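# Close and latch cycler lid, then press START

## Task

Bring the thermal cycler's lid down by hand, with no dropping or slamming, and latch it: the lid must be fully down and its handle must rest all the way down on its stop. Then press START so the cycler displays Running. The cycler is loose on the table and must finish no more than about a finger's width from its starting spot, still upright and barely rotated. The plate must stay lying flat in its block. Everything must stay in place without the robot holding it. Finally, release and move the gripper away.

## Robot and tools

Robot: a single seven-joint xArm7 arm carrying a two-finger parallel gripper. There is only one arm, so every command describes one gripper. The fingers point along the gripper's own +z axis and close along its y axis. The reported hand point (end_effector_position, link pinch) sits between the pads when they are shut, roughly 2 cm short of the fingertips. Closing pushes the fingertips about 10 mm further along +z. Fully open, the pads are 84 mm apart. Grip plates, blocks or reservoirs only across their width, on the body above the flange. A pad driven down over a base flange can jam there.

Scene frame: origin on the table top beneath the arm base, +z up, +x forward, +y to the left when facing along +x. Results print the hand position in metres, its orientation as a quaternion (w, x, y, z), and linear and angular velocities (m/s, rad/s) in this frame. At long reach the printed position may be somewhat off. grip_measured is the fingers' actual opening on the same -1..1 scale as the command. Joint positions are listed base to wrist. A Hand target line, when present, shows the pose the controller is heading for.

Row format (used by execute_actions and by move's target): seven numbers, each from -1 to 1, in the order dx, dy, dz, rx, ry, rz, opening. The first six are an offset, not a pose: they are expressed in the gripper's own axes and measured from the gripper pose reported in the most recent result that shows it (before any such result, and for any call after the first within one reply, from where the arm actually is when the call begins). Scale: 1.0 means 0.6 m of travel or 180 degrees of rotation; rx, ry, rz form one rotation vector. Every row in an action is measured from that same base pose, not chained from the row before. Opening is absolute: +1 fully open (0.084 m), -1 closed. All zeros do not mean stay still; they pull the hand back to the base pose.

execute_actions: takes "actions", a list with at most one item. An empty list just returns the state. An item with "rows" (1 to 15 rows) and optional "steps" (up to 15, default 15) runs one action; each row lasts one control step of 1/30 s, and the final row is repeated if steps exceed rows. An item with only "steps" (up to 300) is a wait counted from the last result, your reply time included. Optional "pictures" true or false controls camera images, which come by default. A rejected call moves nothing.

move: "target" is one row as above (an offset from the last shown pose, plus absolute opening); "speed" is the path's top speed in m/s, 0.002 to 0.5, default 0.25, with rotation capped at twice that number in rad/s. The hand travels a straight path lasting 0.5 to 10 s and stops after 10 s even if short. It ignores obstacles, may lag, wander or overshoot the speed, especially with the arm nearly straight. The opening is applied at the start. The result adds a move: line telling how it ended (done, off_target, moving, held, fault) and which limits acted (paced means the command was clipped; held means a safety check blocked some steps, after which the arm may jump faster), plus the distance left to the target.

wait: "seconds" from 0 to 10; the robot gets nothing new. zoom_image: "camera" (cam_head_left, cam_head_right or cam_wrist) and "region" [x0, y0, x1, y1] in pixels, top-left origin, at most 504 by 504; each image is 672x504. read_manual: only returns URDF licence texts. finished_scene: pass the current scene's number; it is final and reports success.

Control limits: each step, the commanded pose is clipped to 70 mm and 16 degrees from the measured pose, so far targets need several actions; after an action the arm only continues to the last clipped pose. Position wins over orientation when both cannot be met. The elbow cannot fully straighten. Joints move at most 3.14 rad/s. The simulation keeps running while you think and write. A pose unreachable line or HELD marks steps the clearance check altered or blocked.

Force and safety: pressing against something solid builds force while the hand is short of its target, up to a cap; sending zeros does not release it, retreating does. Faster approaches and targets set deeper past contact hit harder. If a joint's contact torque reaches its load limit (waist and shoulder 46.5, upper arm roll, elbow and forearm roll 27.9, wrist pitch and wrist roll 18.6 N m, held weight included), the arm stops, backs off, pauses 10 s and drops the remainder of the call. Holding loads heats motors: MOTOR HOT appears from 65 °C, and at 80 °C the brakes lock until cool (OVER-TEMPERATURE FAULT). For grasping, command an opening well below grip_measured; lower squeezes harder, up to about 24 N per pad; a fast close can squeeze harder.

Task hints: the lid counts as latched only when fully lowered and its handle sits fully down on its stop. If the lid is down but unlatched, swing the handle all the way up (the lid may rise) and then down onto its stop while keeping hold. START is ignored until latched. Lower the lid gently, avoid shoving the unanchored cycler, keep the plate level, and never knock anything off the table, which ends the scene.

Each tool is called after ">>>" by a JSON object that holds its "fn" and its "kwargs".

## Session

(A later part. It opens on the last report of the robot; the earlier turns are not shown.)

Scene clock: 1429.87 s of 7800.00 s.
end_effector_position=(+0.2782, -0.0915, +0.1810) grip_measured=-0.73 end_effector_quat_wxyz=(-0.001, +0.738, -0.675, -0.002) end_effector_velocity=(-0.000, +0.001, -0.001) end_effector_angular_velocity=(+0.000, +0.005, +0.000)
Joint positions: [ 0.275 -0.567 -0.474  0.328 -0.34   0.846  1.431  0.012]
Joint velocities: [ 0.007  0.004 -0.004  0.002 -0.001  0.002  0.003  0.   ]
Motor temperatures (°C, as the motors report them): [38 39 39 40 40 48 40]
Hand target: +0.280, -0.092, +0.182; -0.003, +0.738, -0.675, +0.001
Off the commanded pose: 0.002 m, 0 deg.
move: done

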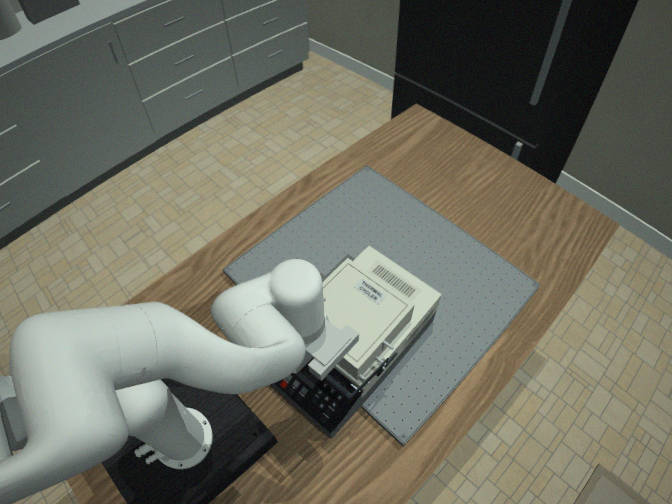

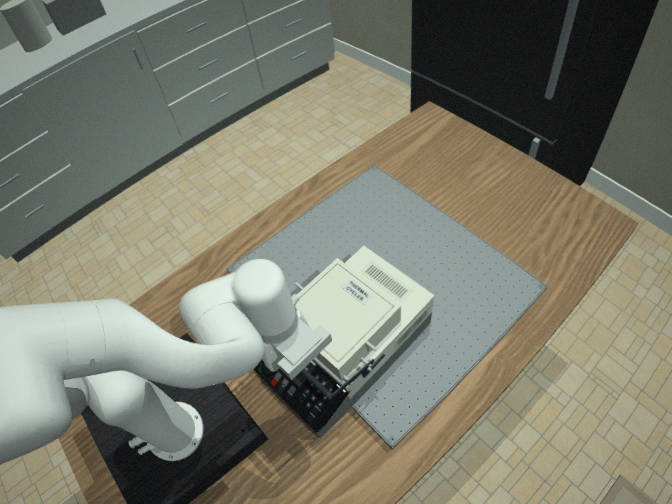

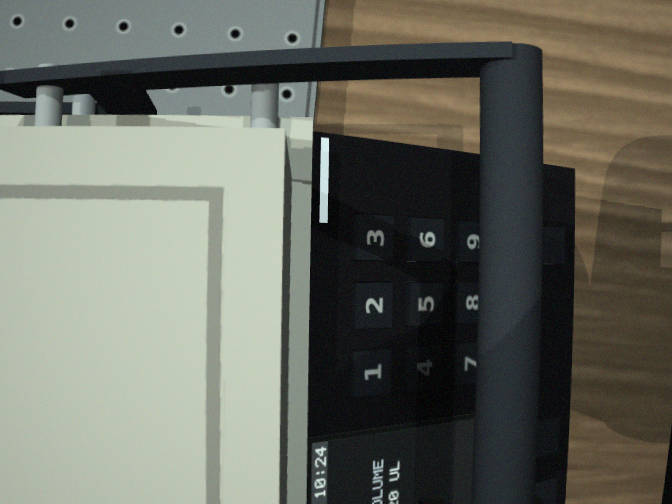

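>>> {"fn": "move", "kwargs": {"target": [-0.03,-0.05,0,0.002,0,-0.015,-1], "speed": 0.012}}

Scene clock: 1433.83 s of 7800.00 s.
end_effector_position=(+0.3039, -0.0710, +0.1802) grip_measured=-0.68 end_effector_quat_wxyz=(+0.000, +0.753, -0.658, -0.003) end_effector_velocity=(-0.000, +0.000, +0.000) end_effector_angular_velocity=(+0.000, +0.005, -0.000)
Joint positions: [ 0.368 -0.471 -0.468  0.387 -0.295  0.815  1.439  0.014]
Joint velocities: [ 0.006  0.002 -0.004  0.004 -0.     0.006  0.002  0.   ]
Motor temperatures (°C, as the motors report them): [38 39 39 40 40 48 40]
Hand target: +0.307, -0.071, +0.181; -0.003, +0.753, -0.658, +0.000
Off the commanded pose: 0.003 m, 1 deg.
move: done

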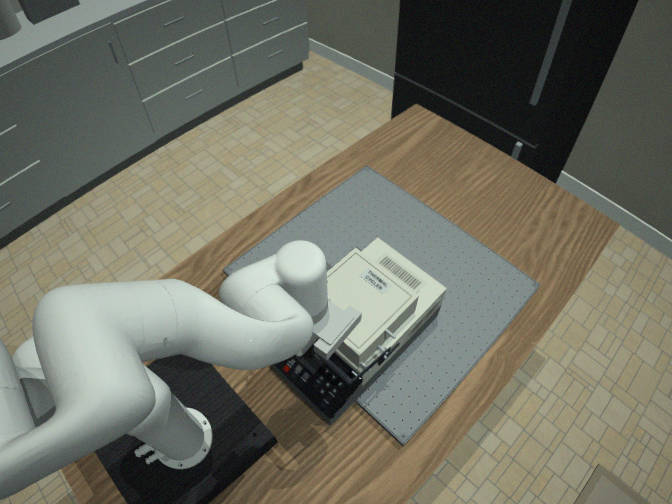

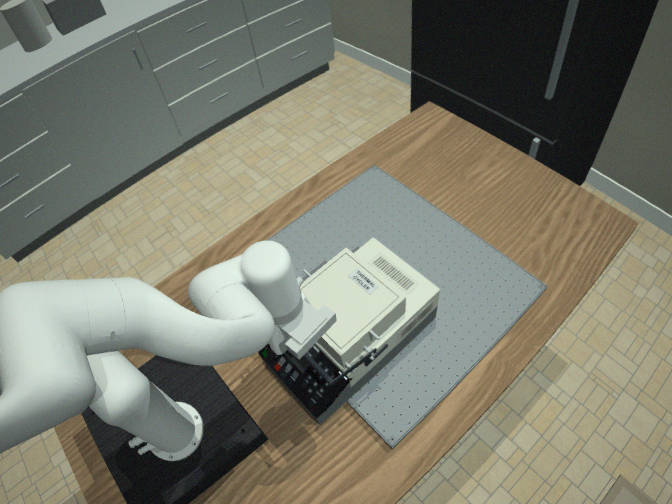

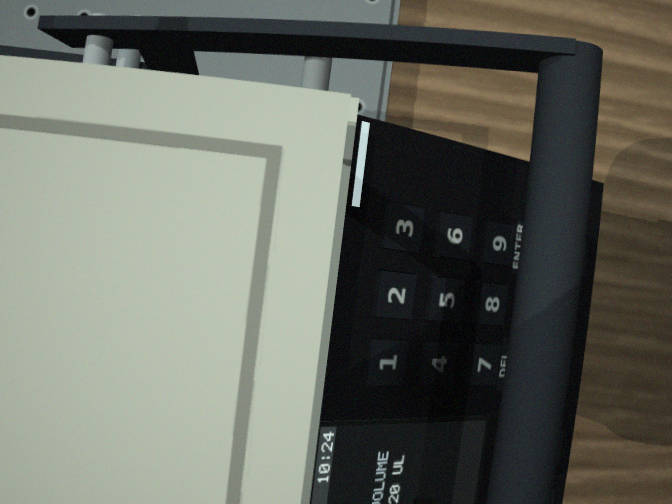

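>>> {"fn": "move", "kwargs": {"target": [-0.03,-0.03,0,0.002,0,0.045,-1], "speed": 0.012}}

Scene clock: 1440.93 s of 7800.00 s.
end_effector_position=(+0.3182, -0.0507, +0.1797) grip_measured=-0.72 end_effector_quat_wxyz=(-0.000, +0.705, -0.709, -0.003) end_effector_velocity=(+0.001, -0.000, +0.001) end_effector_angular_velocity=(+0.000, -0.002, -0.005)
Joint positions: [ 0.401 -0.419 -0.424  0.415 -0.247  0.793  1.616  0.012]
Joint velocities: [ 0.001  0.001 -0.001  0.002  0.    -0.001  0.004  0.   ]
Motor temperatures (°C, as the motors report them): [38 39 39 40 40 49 40]
Hand target: +0.319, -0.051, +0.180; -0.002, +0.705, -0.709, -0.001
Off the commanded pose: 0.001 m, 0 deg.
move: done

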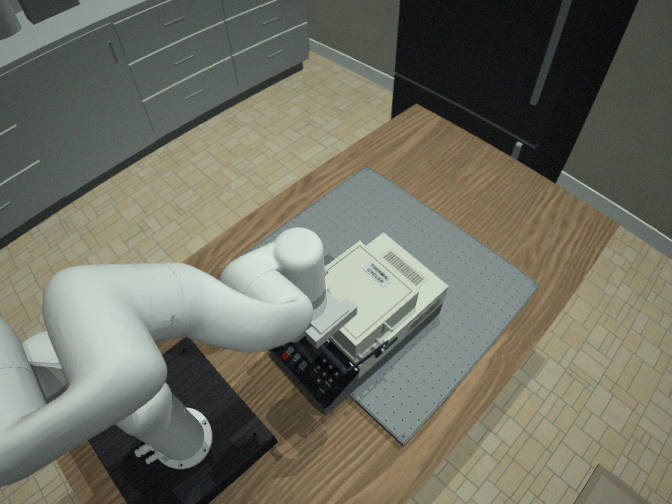

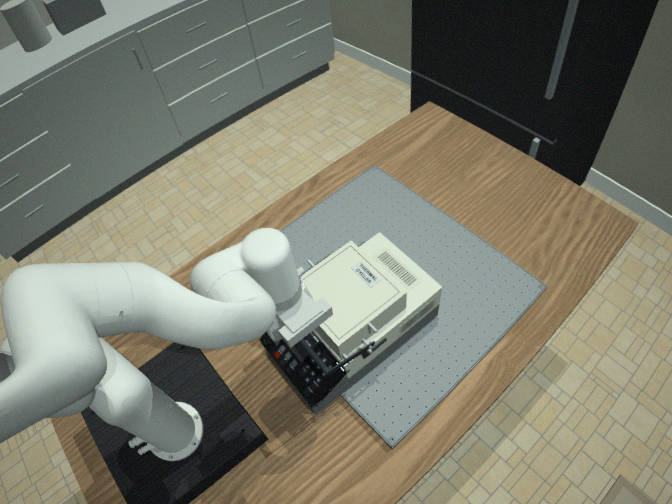

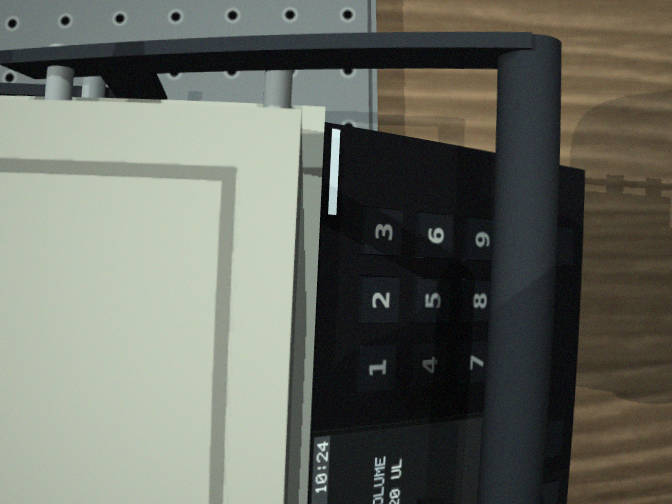

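>>> {"fn": "move", "kwargs": {"target": [-0.09,0,0,0,0,0.045,-1], "speed": 0.012}}

Scene clock: 1448.33 s of 7800.00 s.
end_effector_position=(+0.3186, +0.0035, +0.1799) grip_measured=-0.71 end_effector_quat_wxyz=(+0.000, -0.653, +0.757, +0.003) end_effector_velocity=(-0.000, +0.001, -0.000) end_effector_angular_velocity=(-0.001, +0.001, -0.003)
Joint positions: [ 0.451 -0.412 -0.298  0.403 -0.182  0.786  1.879  0.013]
Joint velocities: [ 0.     0.001  0.002 -0.001  0.    -0.     0.005 -0.   ]
Motor temperatures (°C, as the motors report them): [38 39 39 40 40 48 40]
Hand target: +0.319, +0.004, +0.180; +0.000, -0.653, +0.757, +0.003
Off the commanded pose: 0.000 m, 0 deg.
move: done

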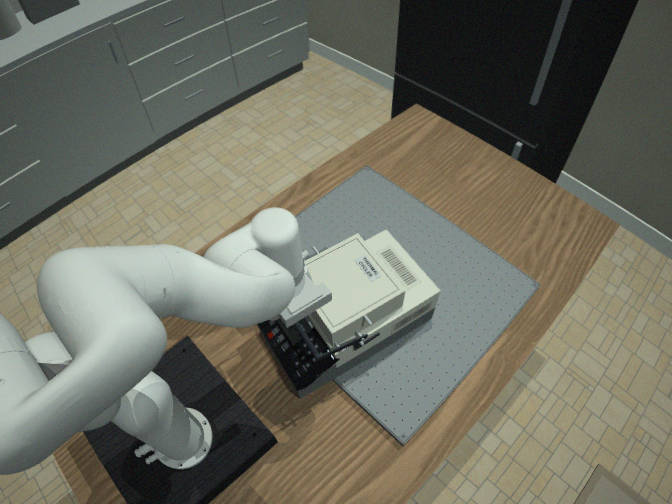

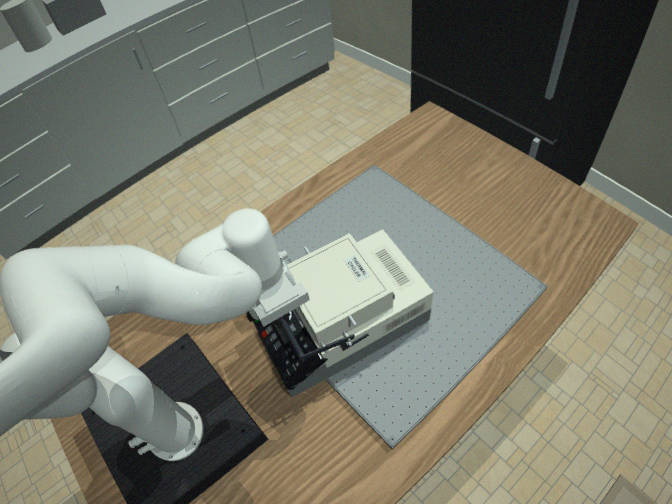

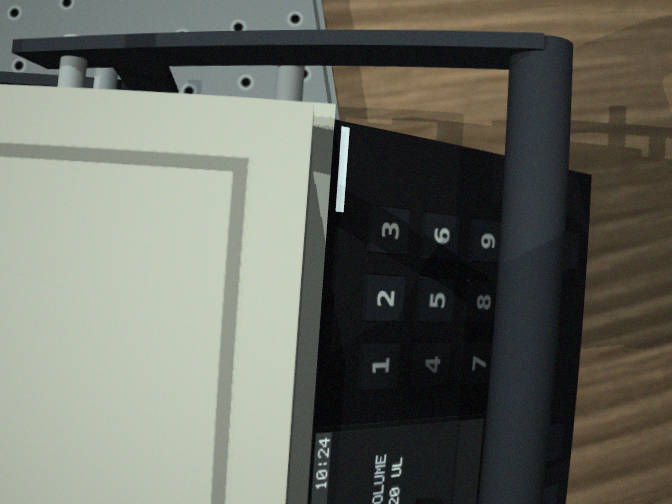

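>>> {"fn": "move", "kwargs": {"target": [-0.11,0,0,0,0,0.055,-1], "speed": 0.012}}

>>> {"fn": "move", "kwargs": {"target": [0,0,0,0,0,0,-0.2]}}

>>> {"fn": "move", "kwargs": {"target": [0,0,-0.2,0,0,0,-0.2], "speed": 0.06}}

Scene clock: 1457.50 s of 7800.00 s.
end_effector_position=(+0.3285, +0.0690, +0.1802) grip_measured=-0.74 end_effector_quat_wxyz=(+0.000, -0.586, +0.811, +0.003) end_effector_velocity=(+0.000, +0.000, +0.000) end_effector_angular_velocity=(+0.001, -0.001, -0.006)
Joint positions: [ 0.523 -0.33  -0.164  0.457 -0.096  0.766  2.184  0.012]
Joint velocities: [-0.     0.     0.001  0.001  0.001  0.     0.005 -0.   ]
Motor temperatures (°C, as the motors report them): [38 39 40 40 40 48 40]
Hand target: +0.328, +0.069, +0.180; -0.000, -0.585, +0.811, +0.003
Off the commanded pose: 0.000 m, 0 deg.
move: done

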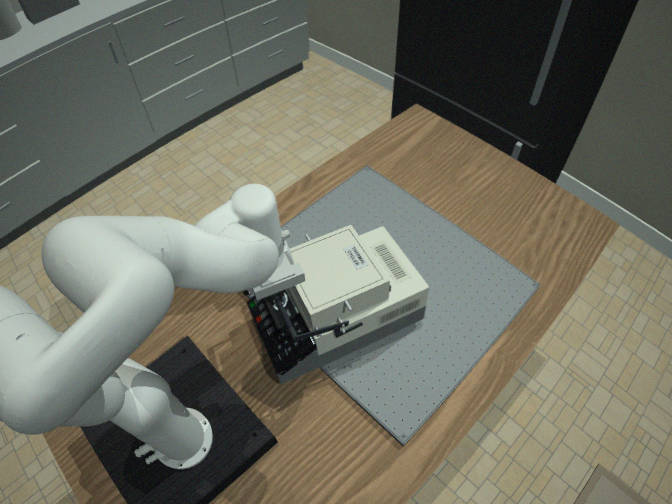

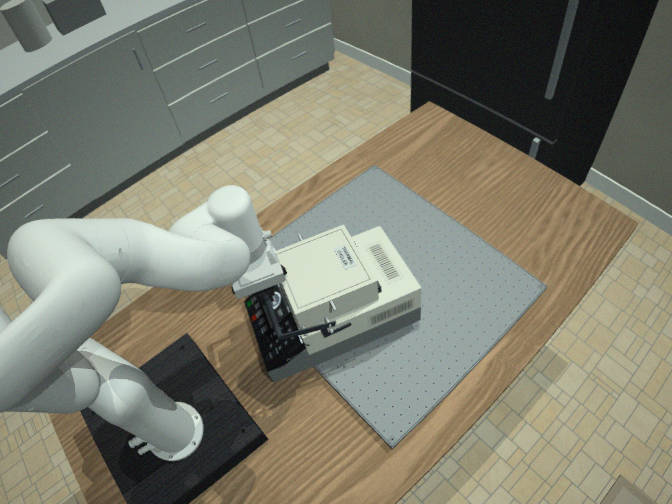

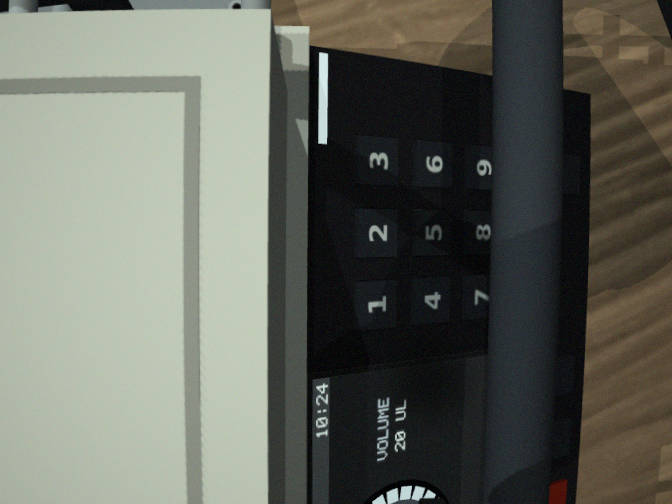

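Scene clock: 1458.00 s of 7800.00 s.
end_effector_position=(+0.3286, +0.0699, +0.1805) grip_measured=-0.22 end_effector_quat_wxyz=(+0.001, -0.587, +0.810, +0.003) end_effector_velocity=(-0.002, -0.004, -0.001) end_effector_angular_velocity=(-0.001, +0.007, -0.010)
Joint positions: [ 0.521 -0.33  -0.16   0.457 -0.094  0.765  2.183  0.035]
Joint velocities: [-0.006 -0.001 -0.005 -0.003 -0.002  0.005  0.    -0.   ]
Motor temperatures (°C, as the motors report them): [38 39 40 40 40 48 40]
Hand target: +0.328, +0.069, +0.180; +0.000, -0.586, +0.811, +0.003
Off the commanded pose: 0.001 m, 0 deg.
move: done

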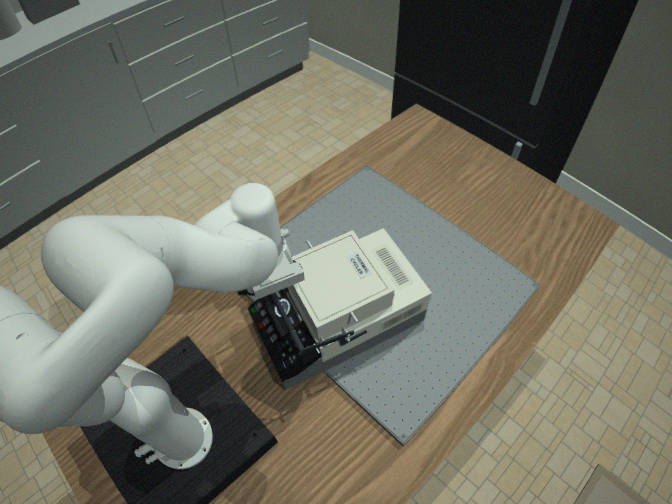

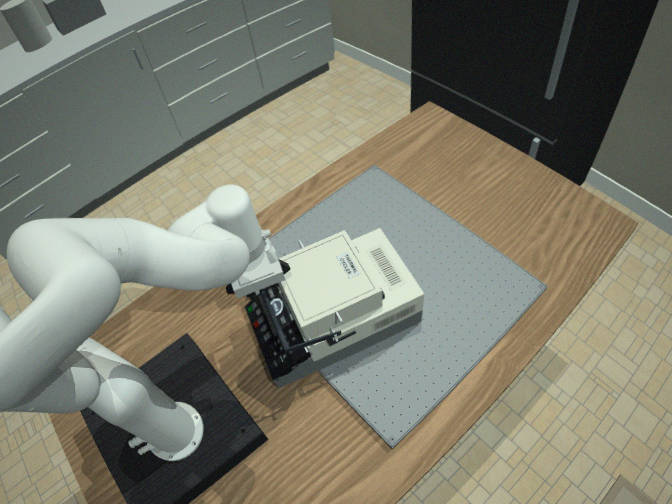

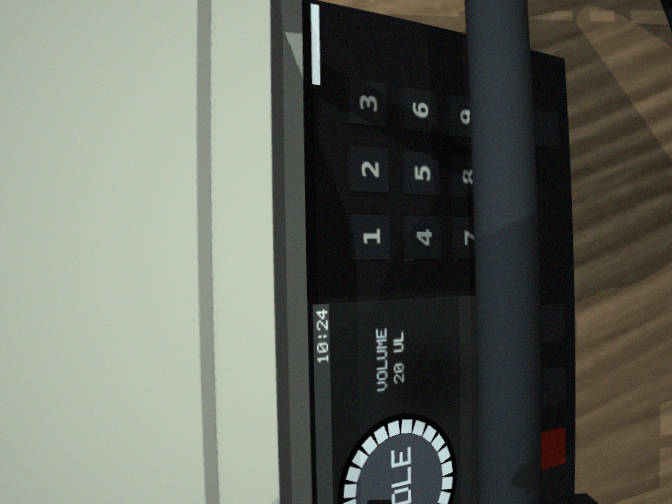

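Scene clock: 1460.33 s of 7800.00 s.
end_effector_position=(+0.3288, +0.0697, +0.3002) grip_measured=-0.21 end_effector_quat_wxyz=(+0.001, -0.587, +0.810, +0.003) end_effector_velocity=(+0.000, -0.000, +0.002) end_effector_angular_velocity=(-0.000, +0.000, -0.001)
Joint positions: [ 0.525 -0.513 -0.13   0.682 -0.084  1.173  2.188  0.035]
Joint velocities: [-0.    -0.001  0.     0.006  0.     0.007 -0.    -0.   ]
Motor temperatures (°C, as the motors report them): [38 39 40 40 40 48 40]
Hand target: +0.329, +0.070, +0.301; +0.001, -0.587, +0.810, +0.003
Off the commanded pose: 0.001 m, 0 deg.
move: done

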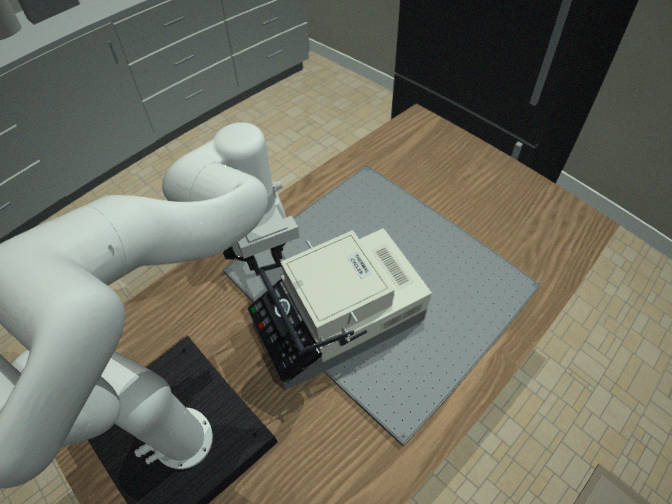

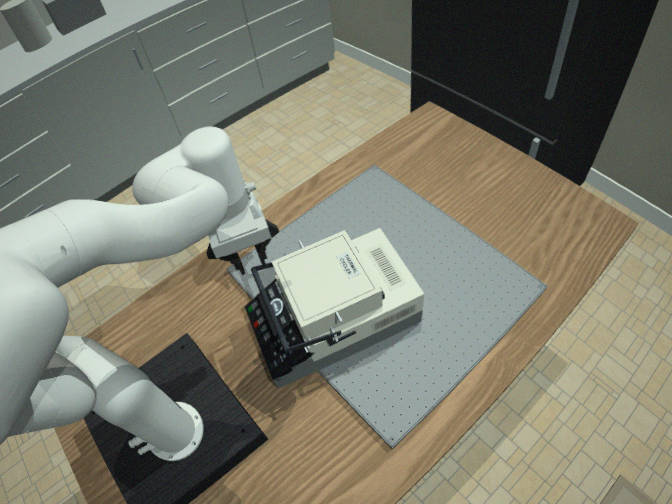

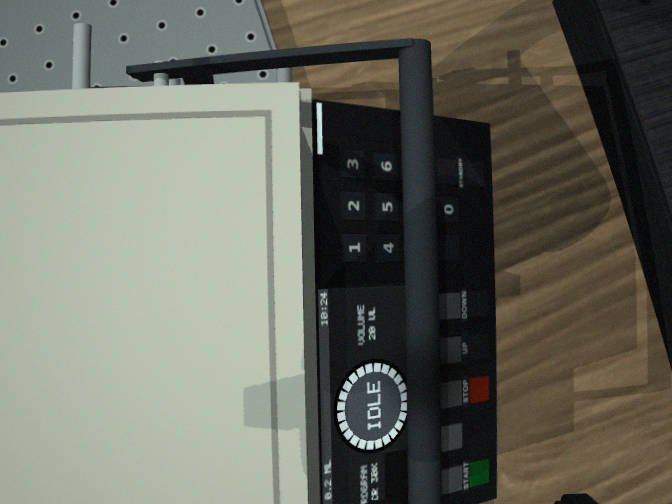

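>>> {"fn": "move", "kwargs": {"target": [0.34,-0.45,0,0,0,0,-1], "speed": 0.2}}

>>> {"fn": "move", "kwargs": {"target": [0,0,0.15,0,0,0,-1], "speed": 0.06}}

Scene clock: 1465.43 s of 7800.00 s.
end_effector_position=(+0.5219, -0.2086, +0.2981) grip_measured=-1.00 end_effector_quat_wxyz=(+0.001, -0.587, +0.809, +0.002) end_effector_velocity=(+0.001, -0.002, -0.000) end_effector_angular_velocity=(+0.003, +0.003, -0.002)
Joint positions: [ 0.238  0.287 -0.549  1.491  0.16   1.222  1.4    0.   ]
Joint velocities: [-0.006  0.009 -0.     0.011  0.006  0.007 -0.004  0.   ]
Motor temperatures (°C, as the motors report them): [38 39 39 40 40 48 40]
Hand target: +0.522, -0.209, +0.298; +0.001, -0.587, +0.809, +0.002
Off the commanded pose: 0.001 m, 0 deg.
move: done

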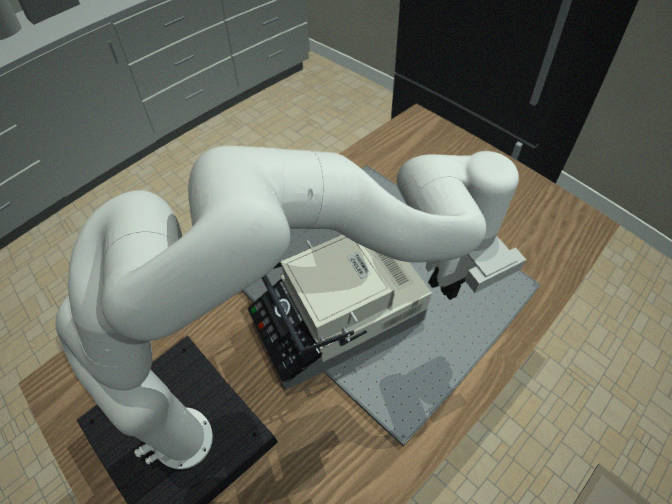

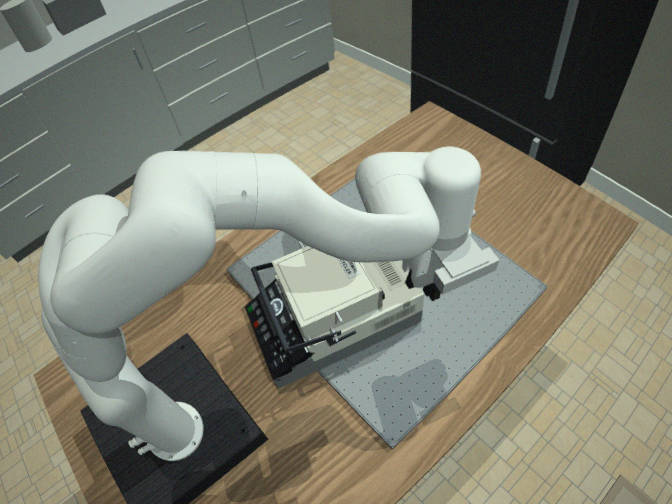

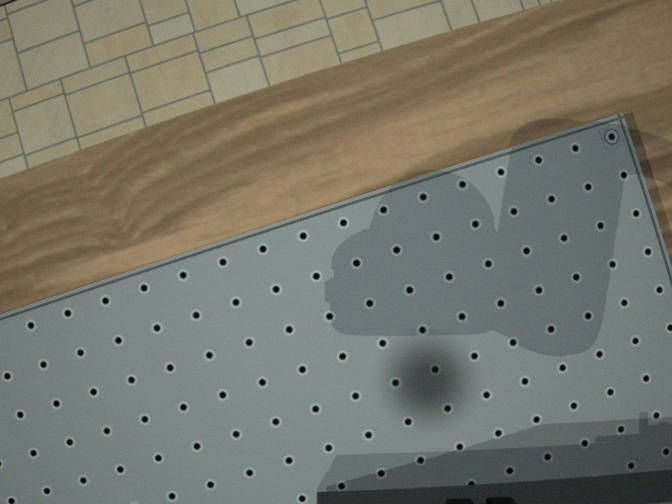

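Scene clock: 1467.27 s of 7800.00 s.
end_effector_position=(+0.5216, -0.2086, +0.2085) grip_measured=-1.00 end_effector_quat_wxyz=(+0.001, -0.587, +0.809, +0.002) end_effector_velocity=(-0.001, +0.000, -0.003) end_effector_angular_velocity=(+0.002, +0.002, -0.001)
Joint positions: [ 0.226  0.372 -0.526  1.337  0.22   0.996  1.359  0.   ]
Joint velocities: [-0.001  0.003  0.    -0.004  0.003 -0.004 -0.001  0.   ]
Motor temperatures (°C, as the motors report them): [38 39 39 40 40 48 40]
Hand target: +0.521, -0.208, +0.208; +0.001, -0.587, +0.809, +0.002
Off the commanded pose: 0.001 m, 0 deg.
move: done

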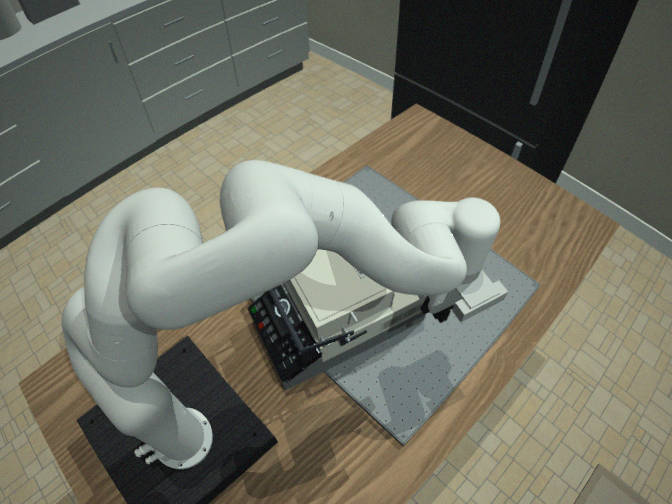

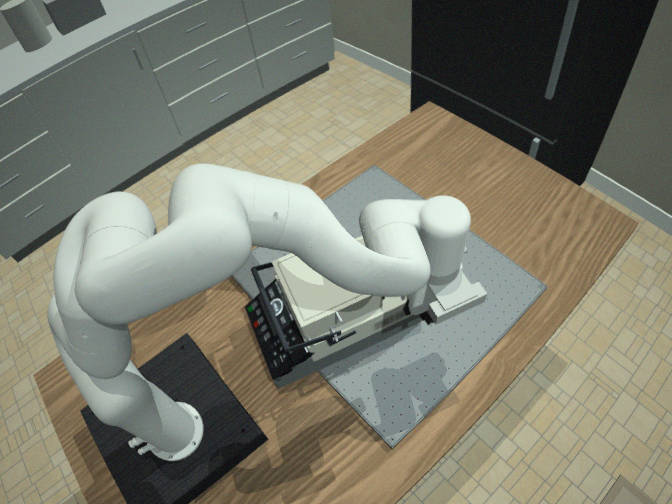

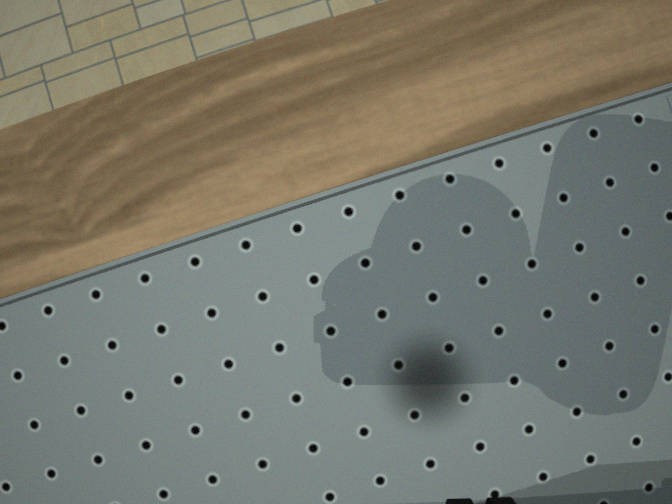

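>>> {"fn": "move", "kwargs": {"target": [0.01,-0.02,0.16,0,0,0,-1], "speed": 0.04}}

>>> {"fn": "move", "kwargs": {"target": [-0.1,0,0,0,0,0,-1], "speed": 0.012}}

Scene clock: 1471.13 s of 7800.00 s.
end_effector_position=(+0.5308, -0.2178, +0.1126) grip_measured=-1.00 end_effector_quat_wxyz=(+0.001, -0.587, +0.810, +0.002) end_effector_velocity=(+0.001, -0.001, -0.000) end_effector_angular_velocity=(-0.000, -0.003, -0.001)
Joint positions: [ 0.162  0.564 -0.463  1.324  0.336  0.809  1.278  0.   ]
Joint velocities: [-0.001  0.002  0.001  0.002  0.002 -0.003 -0.001  0.   ]
Motor temperatures (°C, as the motors report them): [38 39 39 40 40 48 40]
Hand target: +0.531, -0.218, +0.112; +0.001, -0.587, +0.810, +0.002
Off the commanded pose: 0.000 m, 0 deg.
move: done

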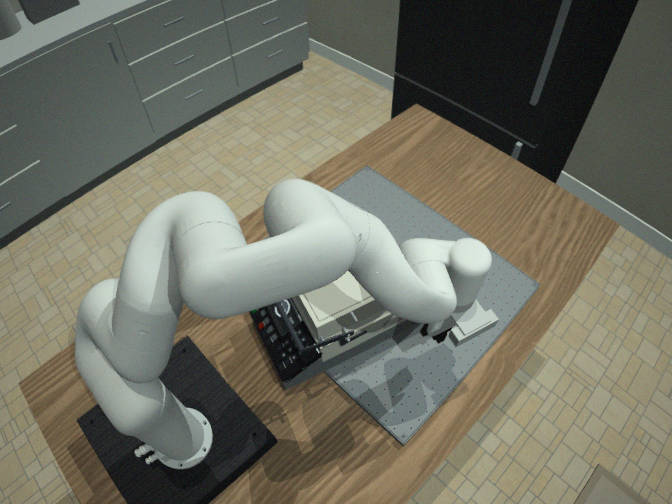

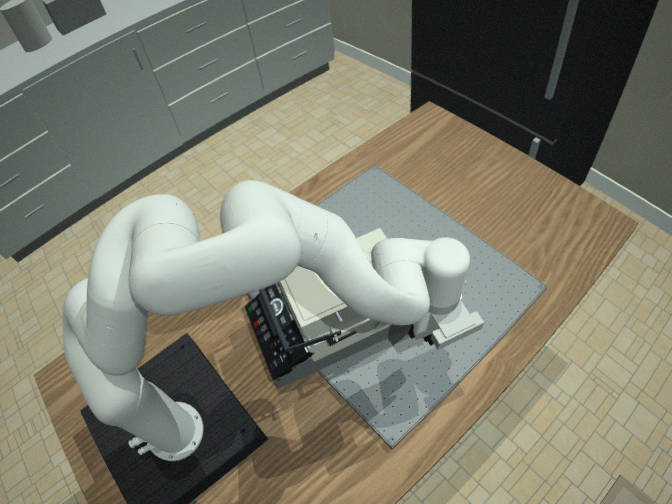

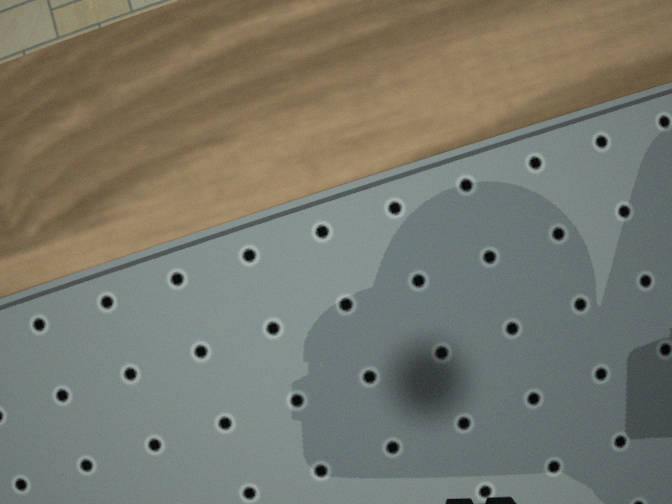

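Scene clock: 1476.37 s of 7800.00 s.
end_effector_position=(+0.5492, -0.1620, +0.1128) grip_measured=-1.00 end_effector_quat_wxyz=(+0.001, -0.586, +0.810, +0.001) end_effector_velocity=(+0.001, +0.001, -0.000) end_effector_angular_velocity=(-0.001, -0.001, -0.000)
Joint positions: [ 0.257  0.558 -0.451  1.317  0.321  0.804  1.393  0.   ]
Joint velocities: [ 0.003  0.001 -0.001  0.     0.    -0.001  0.002  0.   ]
Motor temperatures (°C, as the motors report them): [38 39 39 40 40 48 40]
Hand target: +0.550, -0.161, +0.113; +0.001, -0.587, +0.810, +0.002
Off the commanded pose: 0.001 m, 0 deg.
move: done

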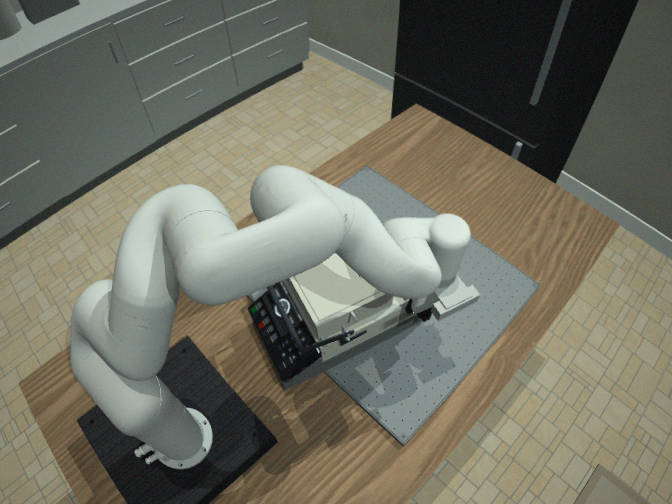

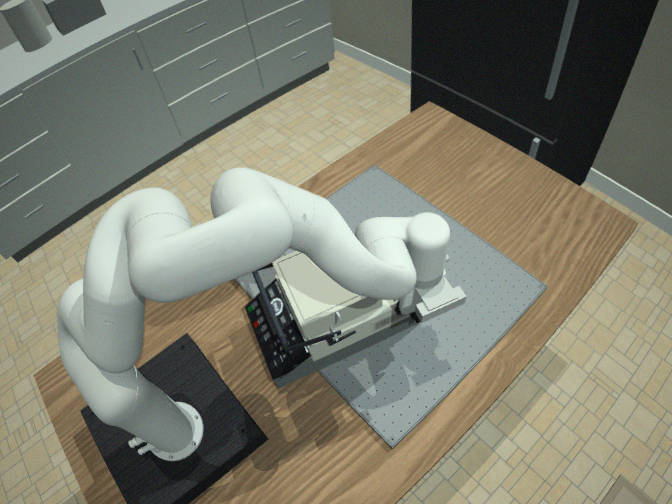

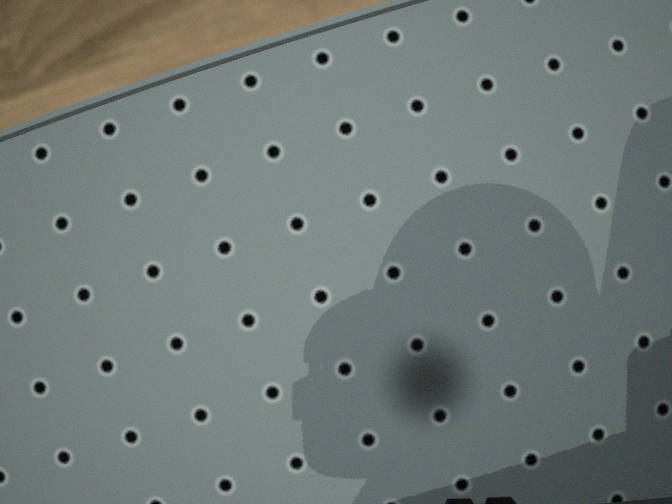

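>>> {"fn": "move", "kwargs": {"target": [-0.07,0,0,0,0,-0.03,-1], "speed": 0.012}}

Scene clock: 1481.17 s of 7800.00 s.
end_effector_position=(+0.5624, -0.1224, +0.1130) grip_measured=-1.00 end_effector_quat_wxyz=(+0.001, -0.624, +0.782, +0.001) end_effector_velocity=(-0.001, -0.000, -0.001) end_effector_angular_velocity=(-0.001, +0.003, +0.001)
Joint positions: [ 0.314  0.564 -0.435  1.331  0.309  0.807  1.382  0.   ]
Joint velocities: [ 0.002  0.002 -0.002 -0.     0.     0.001 -0.001  0.   ]
Motor temperatures (°C, as the motors report them): [38 39 39 40 40 47 40]
Hand target: +0.562, -0.122, +0.113; +0.001, -0.624, +0.782, +0.002
Off the commanded pose: 0.000 m, 0 deg.
move: done

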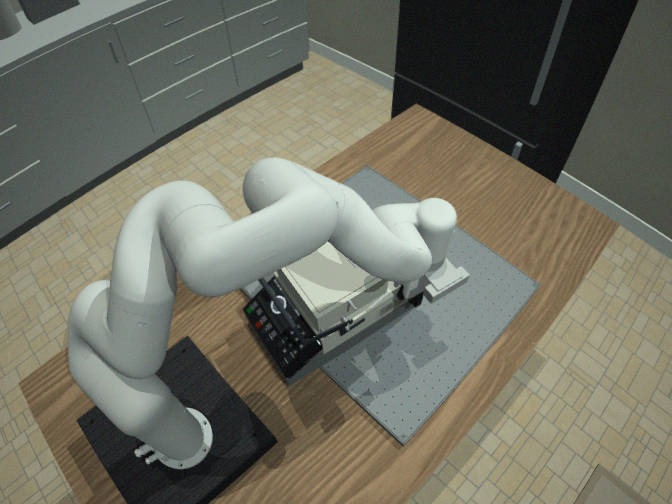

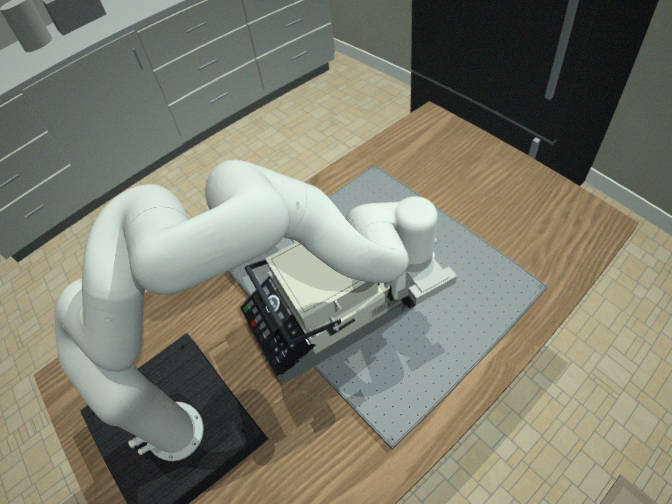

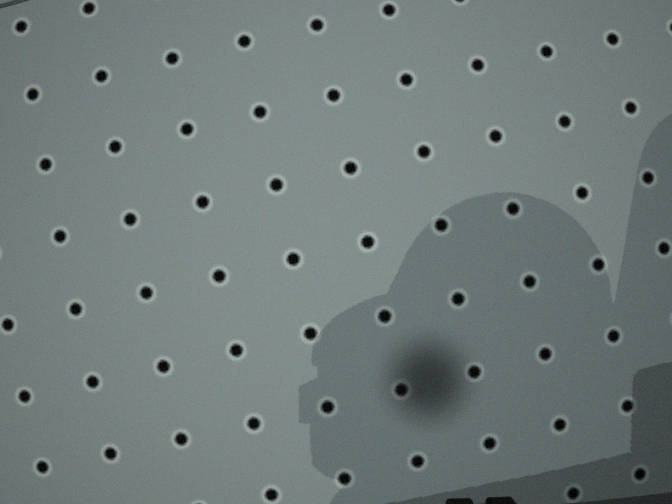

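>>> {"fn": "move", "kwargs": {"target": [-0.09,-0.01,0,0,0,-0.04,-1], "speed": 0.014}}

>>> {"fn": "move", "kwargs": {"target": [-0.09,-0.015,0,0,0,-0.05,-1], "speed": 0.014}}

Scene clock: 1486.63 s of 7800.00 s.
end_effector_position=(+0.5804, -0.0709, +0.1131) grip_measured=-1.00 end_effector_quat_wxyz=(+0.001, -0.671, +0.741, +0.001) end_effector_velocity=(-0.000, -0.000, +0.000) end_effector_angular_velocity=(+0.001, +0.000, -0.001)
Joint positions: [ 0.376  0.586 -0.405  1.375  0.292  0.821  1.364  0.   ]
Joint velocities: [-0.    -0.001 -0.    -0.     0.001  0.001 -0.     0.   ]
Motor temperatures (°C, as the motors report them): [38 39 40 40 40 47 40]
Hand target: +0.580, -0.071, +0.113; +0.001, -0.671, +0.741, +0.001
Off the commanded pose: 0.000 m, 0 deg.
move: done

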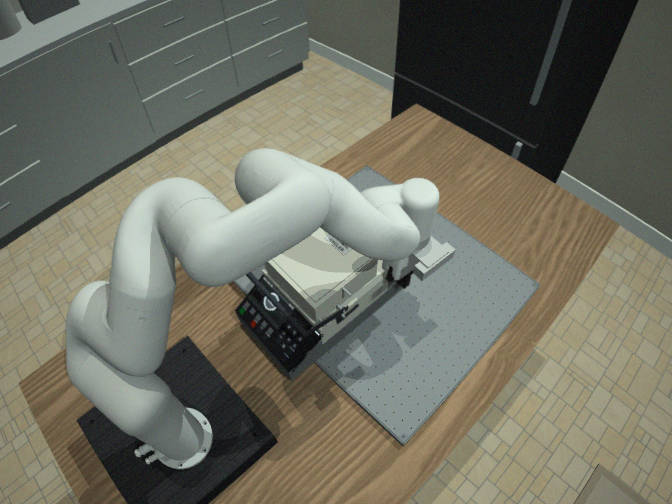

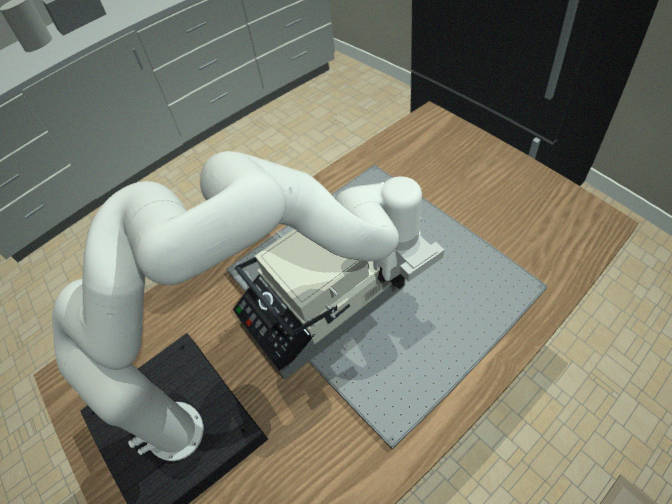

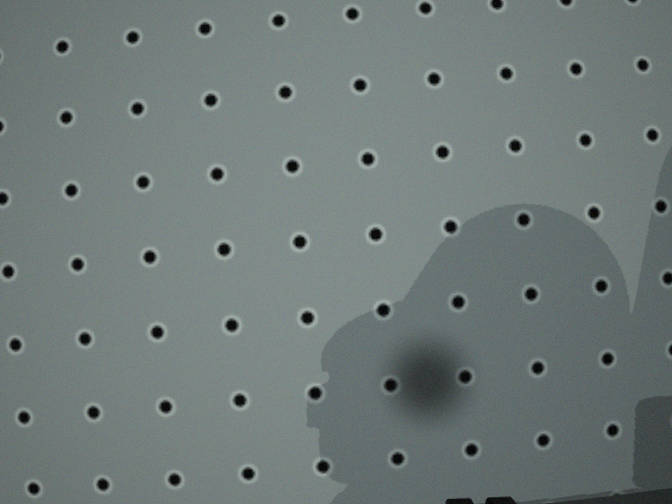

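Scene clock: 1492.57 s of 7800.00 s.
end_effector_position=(+0.5952, -0.0169, +0.1134) grip_measured=-1.00 end_effector_quat_wxyz=(-0.002, +0.728, -0.686, -0.001) end_effector_velocity=(-0.002, -0.002, -0.001) end_effector_angular_velocity=(-0.000, +0.006, -0.001)
Joint positions: [ 0.449  0.616 -0.391  1.428  0.288  0.841  1.305  0.   ]
Joint velocities: [-0.001 -0.002 -0.001 -0.004 -0.002  0.004 -0.001  0.   ]
Motor temperatures (°C, as the motors report them): [38 39 40 40 40 47 40]
Hand target: +0.595, -0.018, +0.113; -0.002, +0.727, -0.686, -0.001
Off the commanded pose: 0.001 m, 0 deg.
move: done

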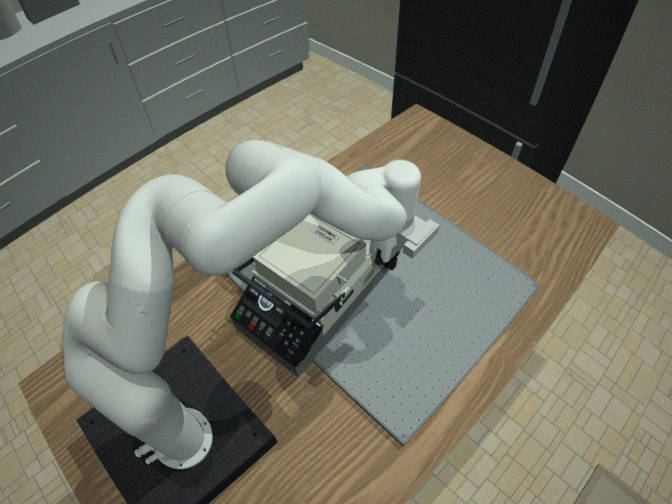

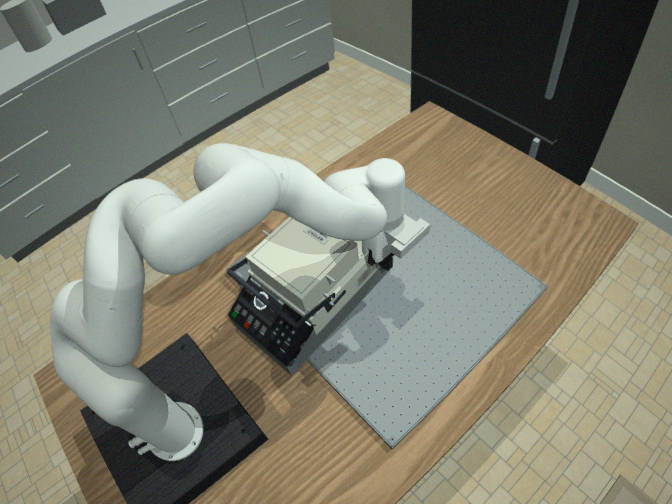

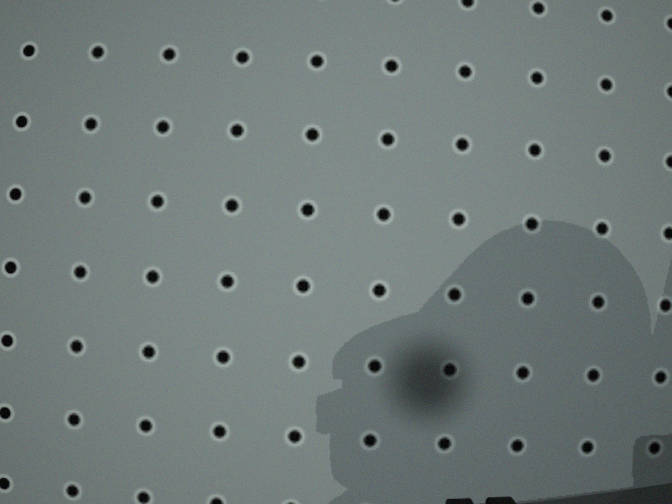

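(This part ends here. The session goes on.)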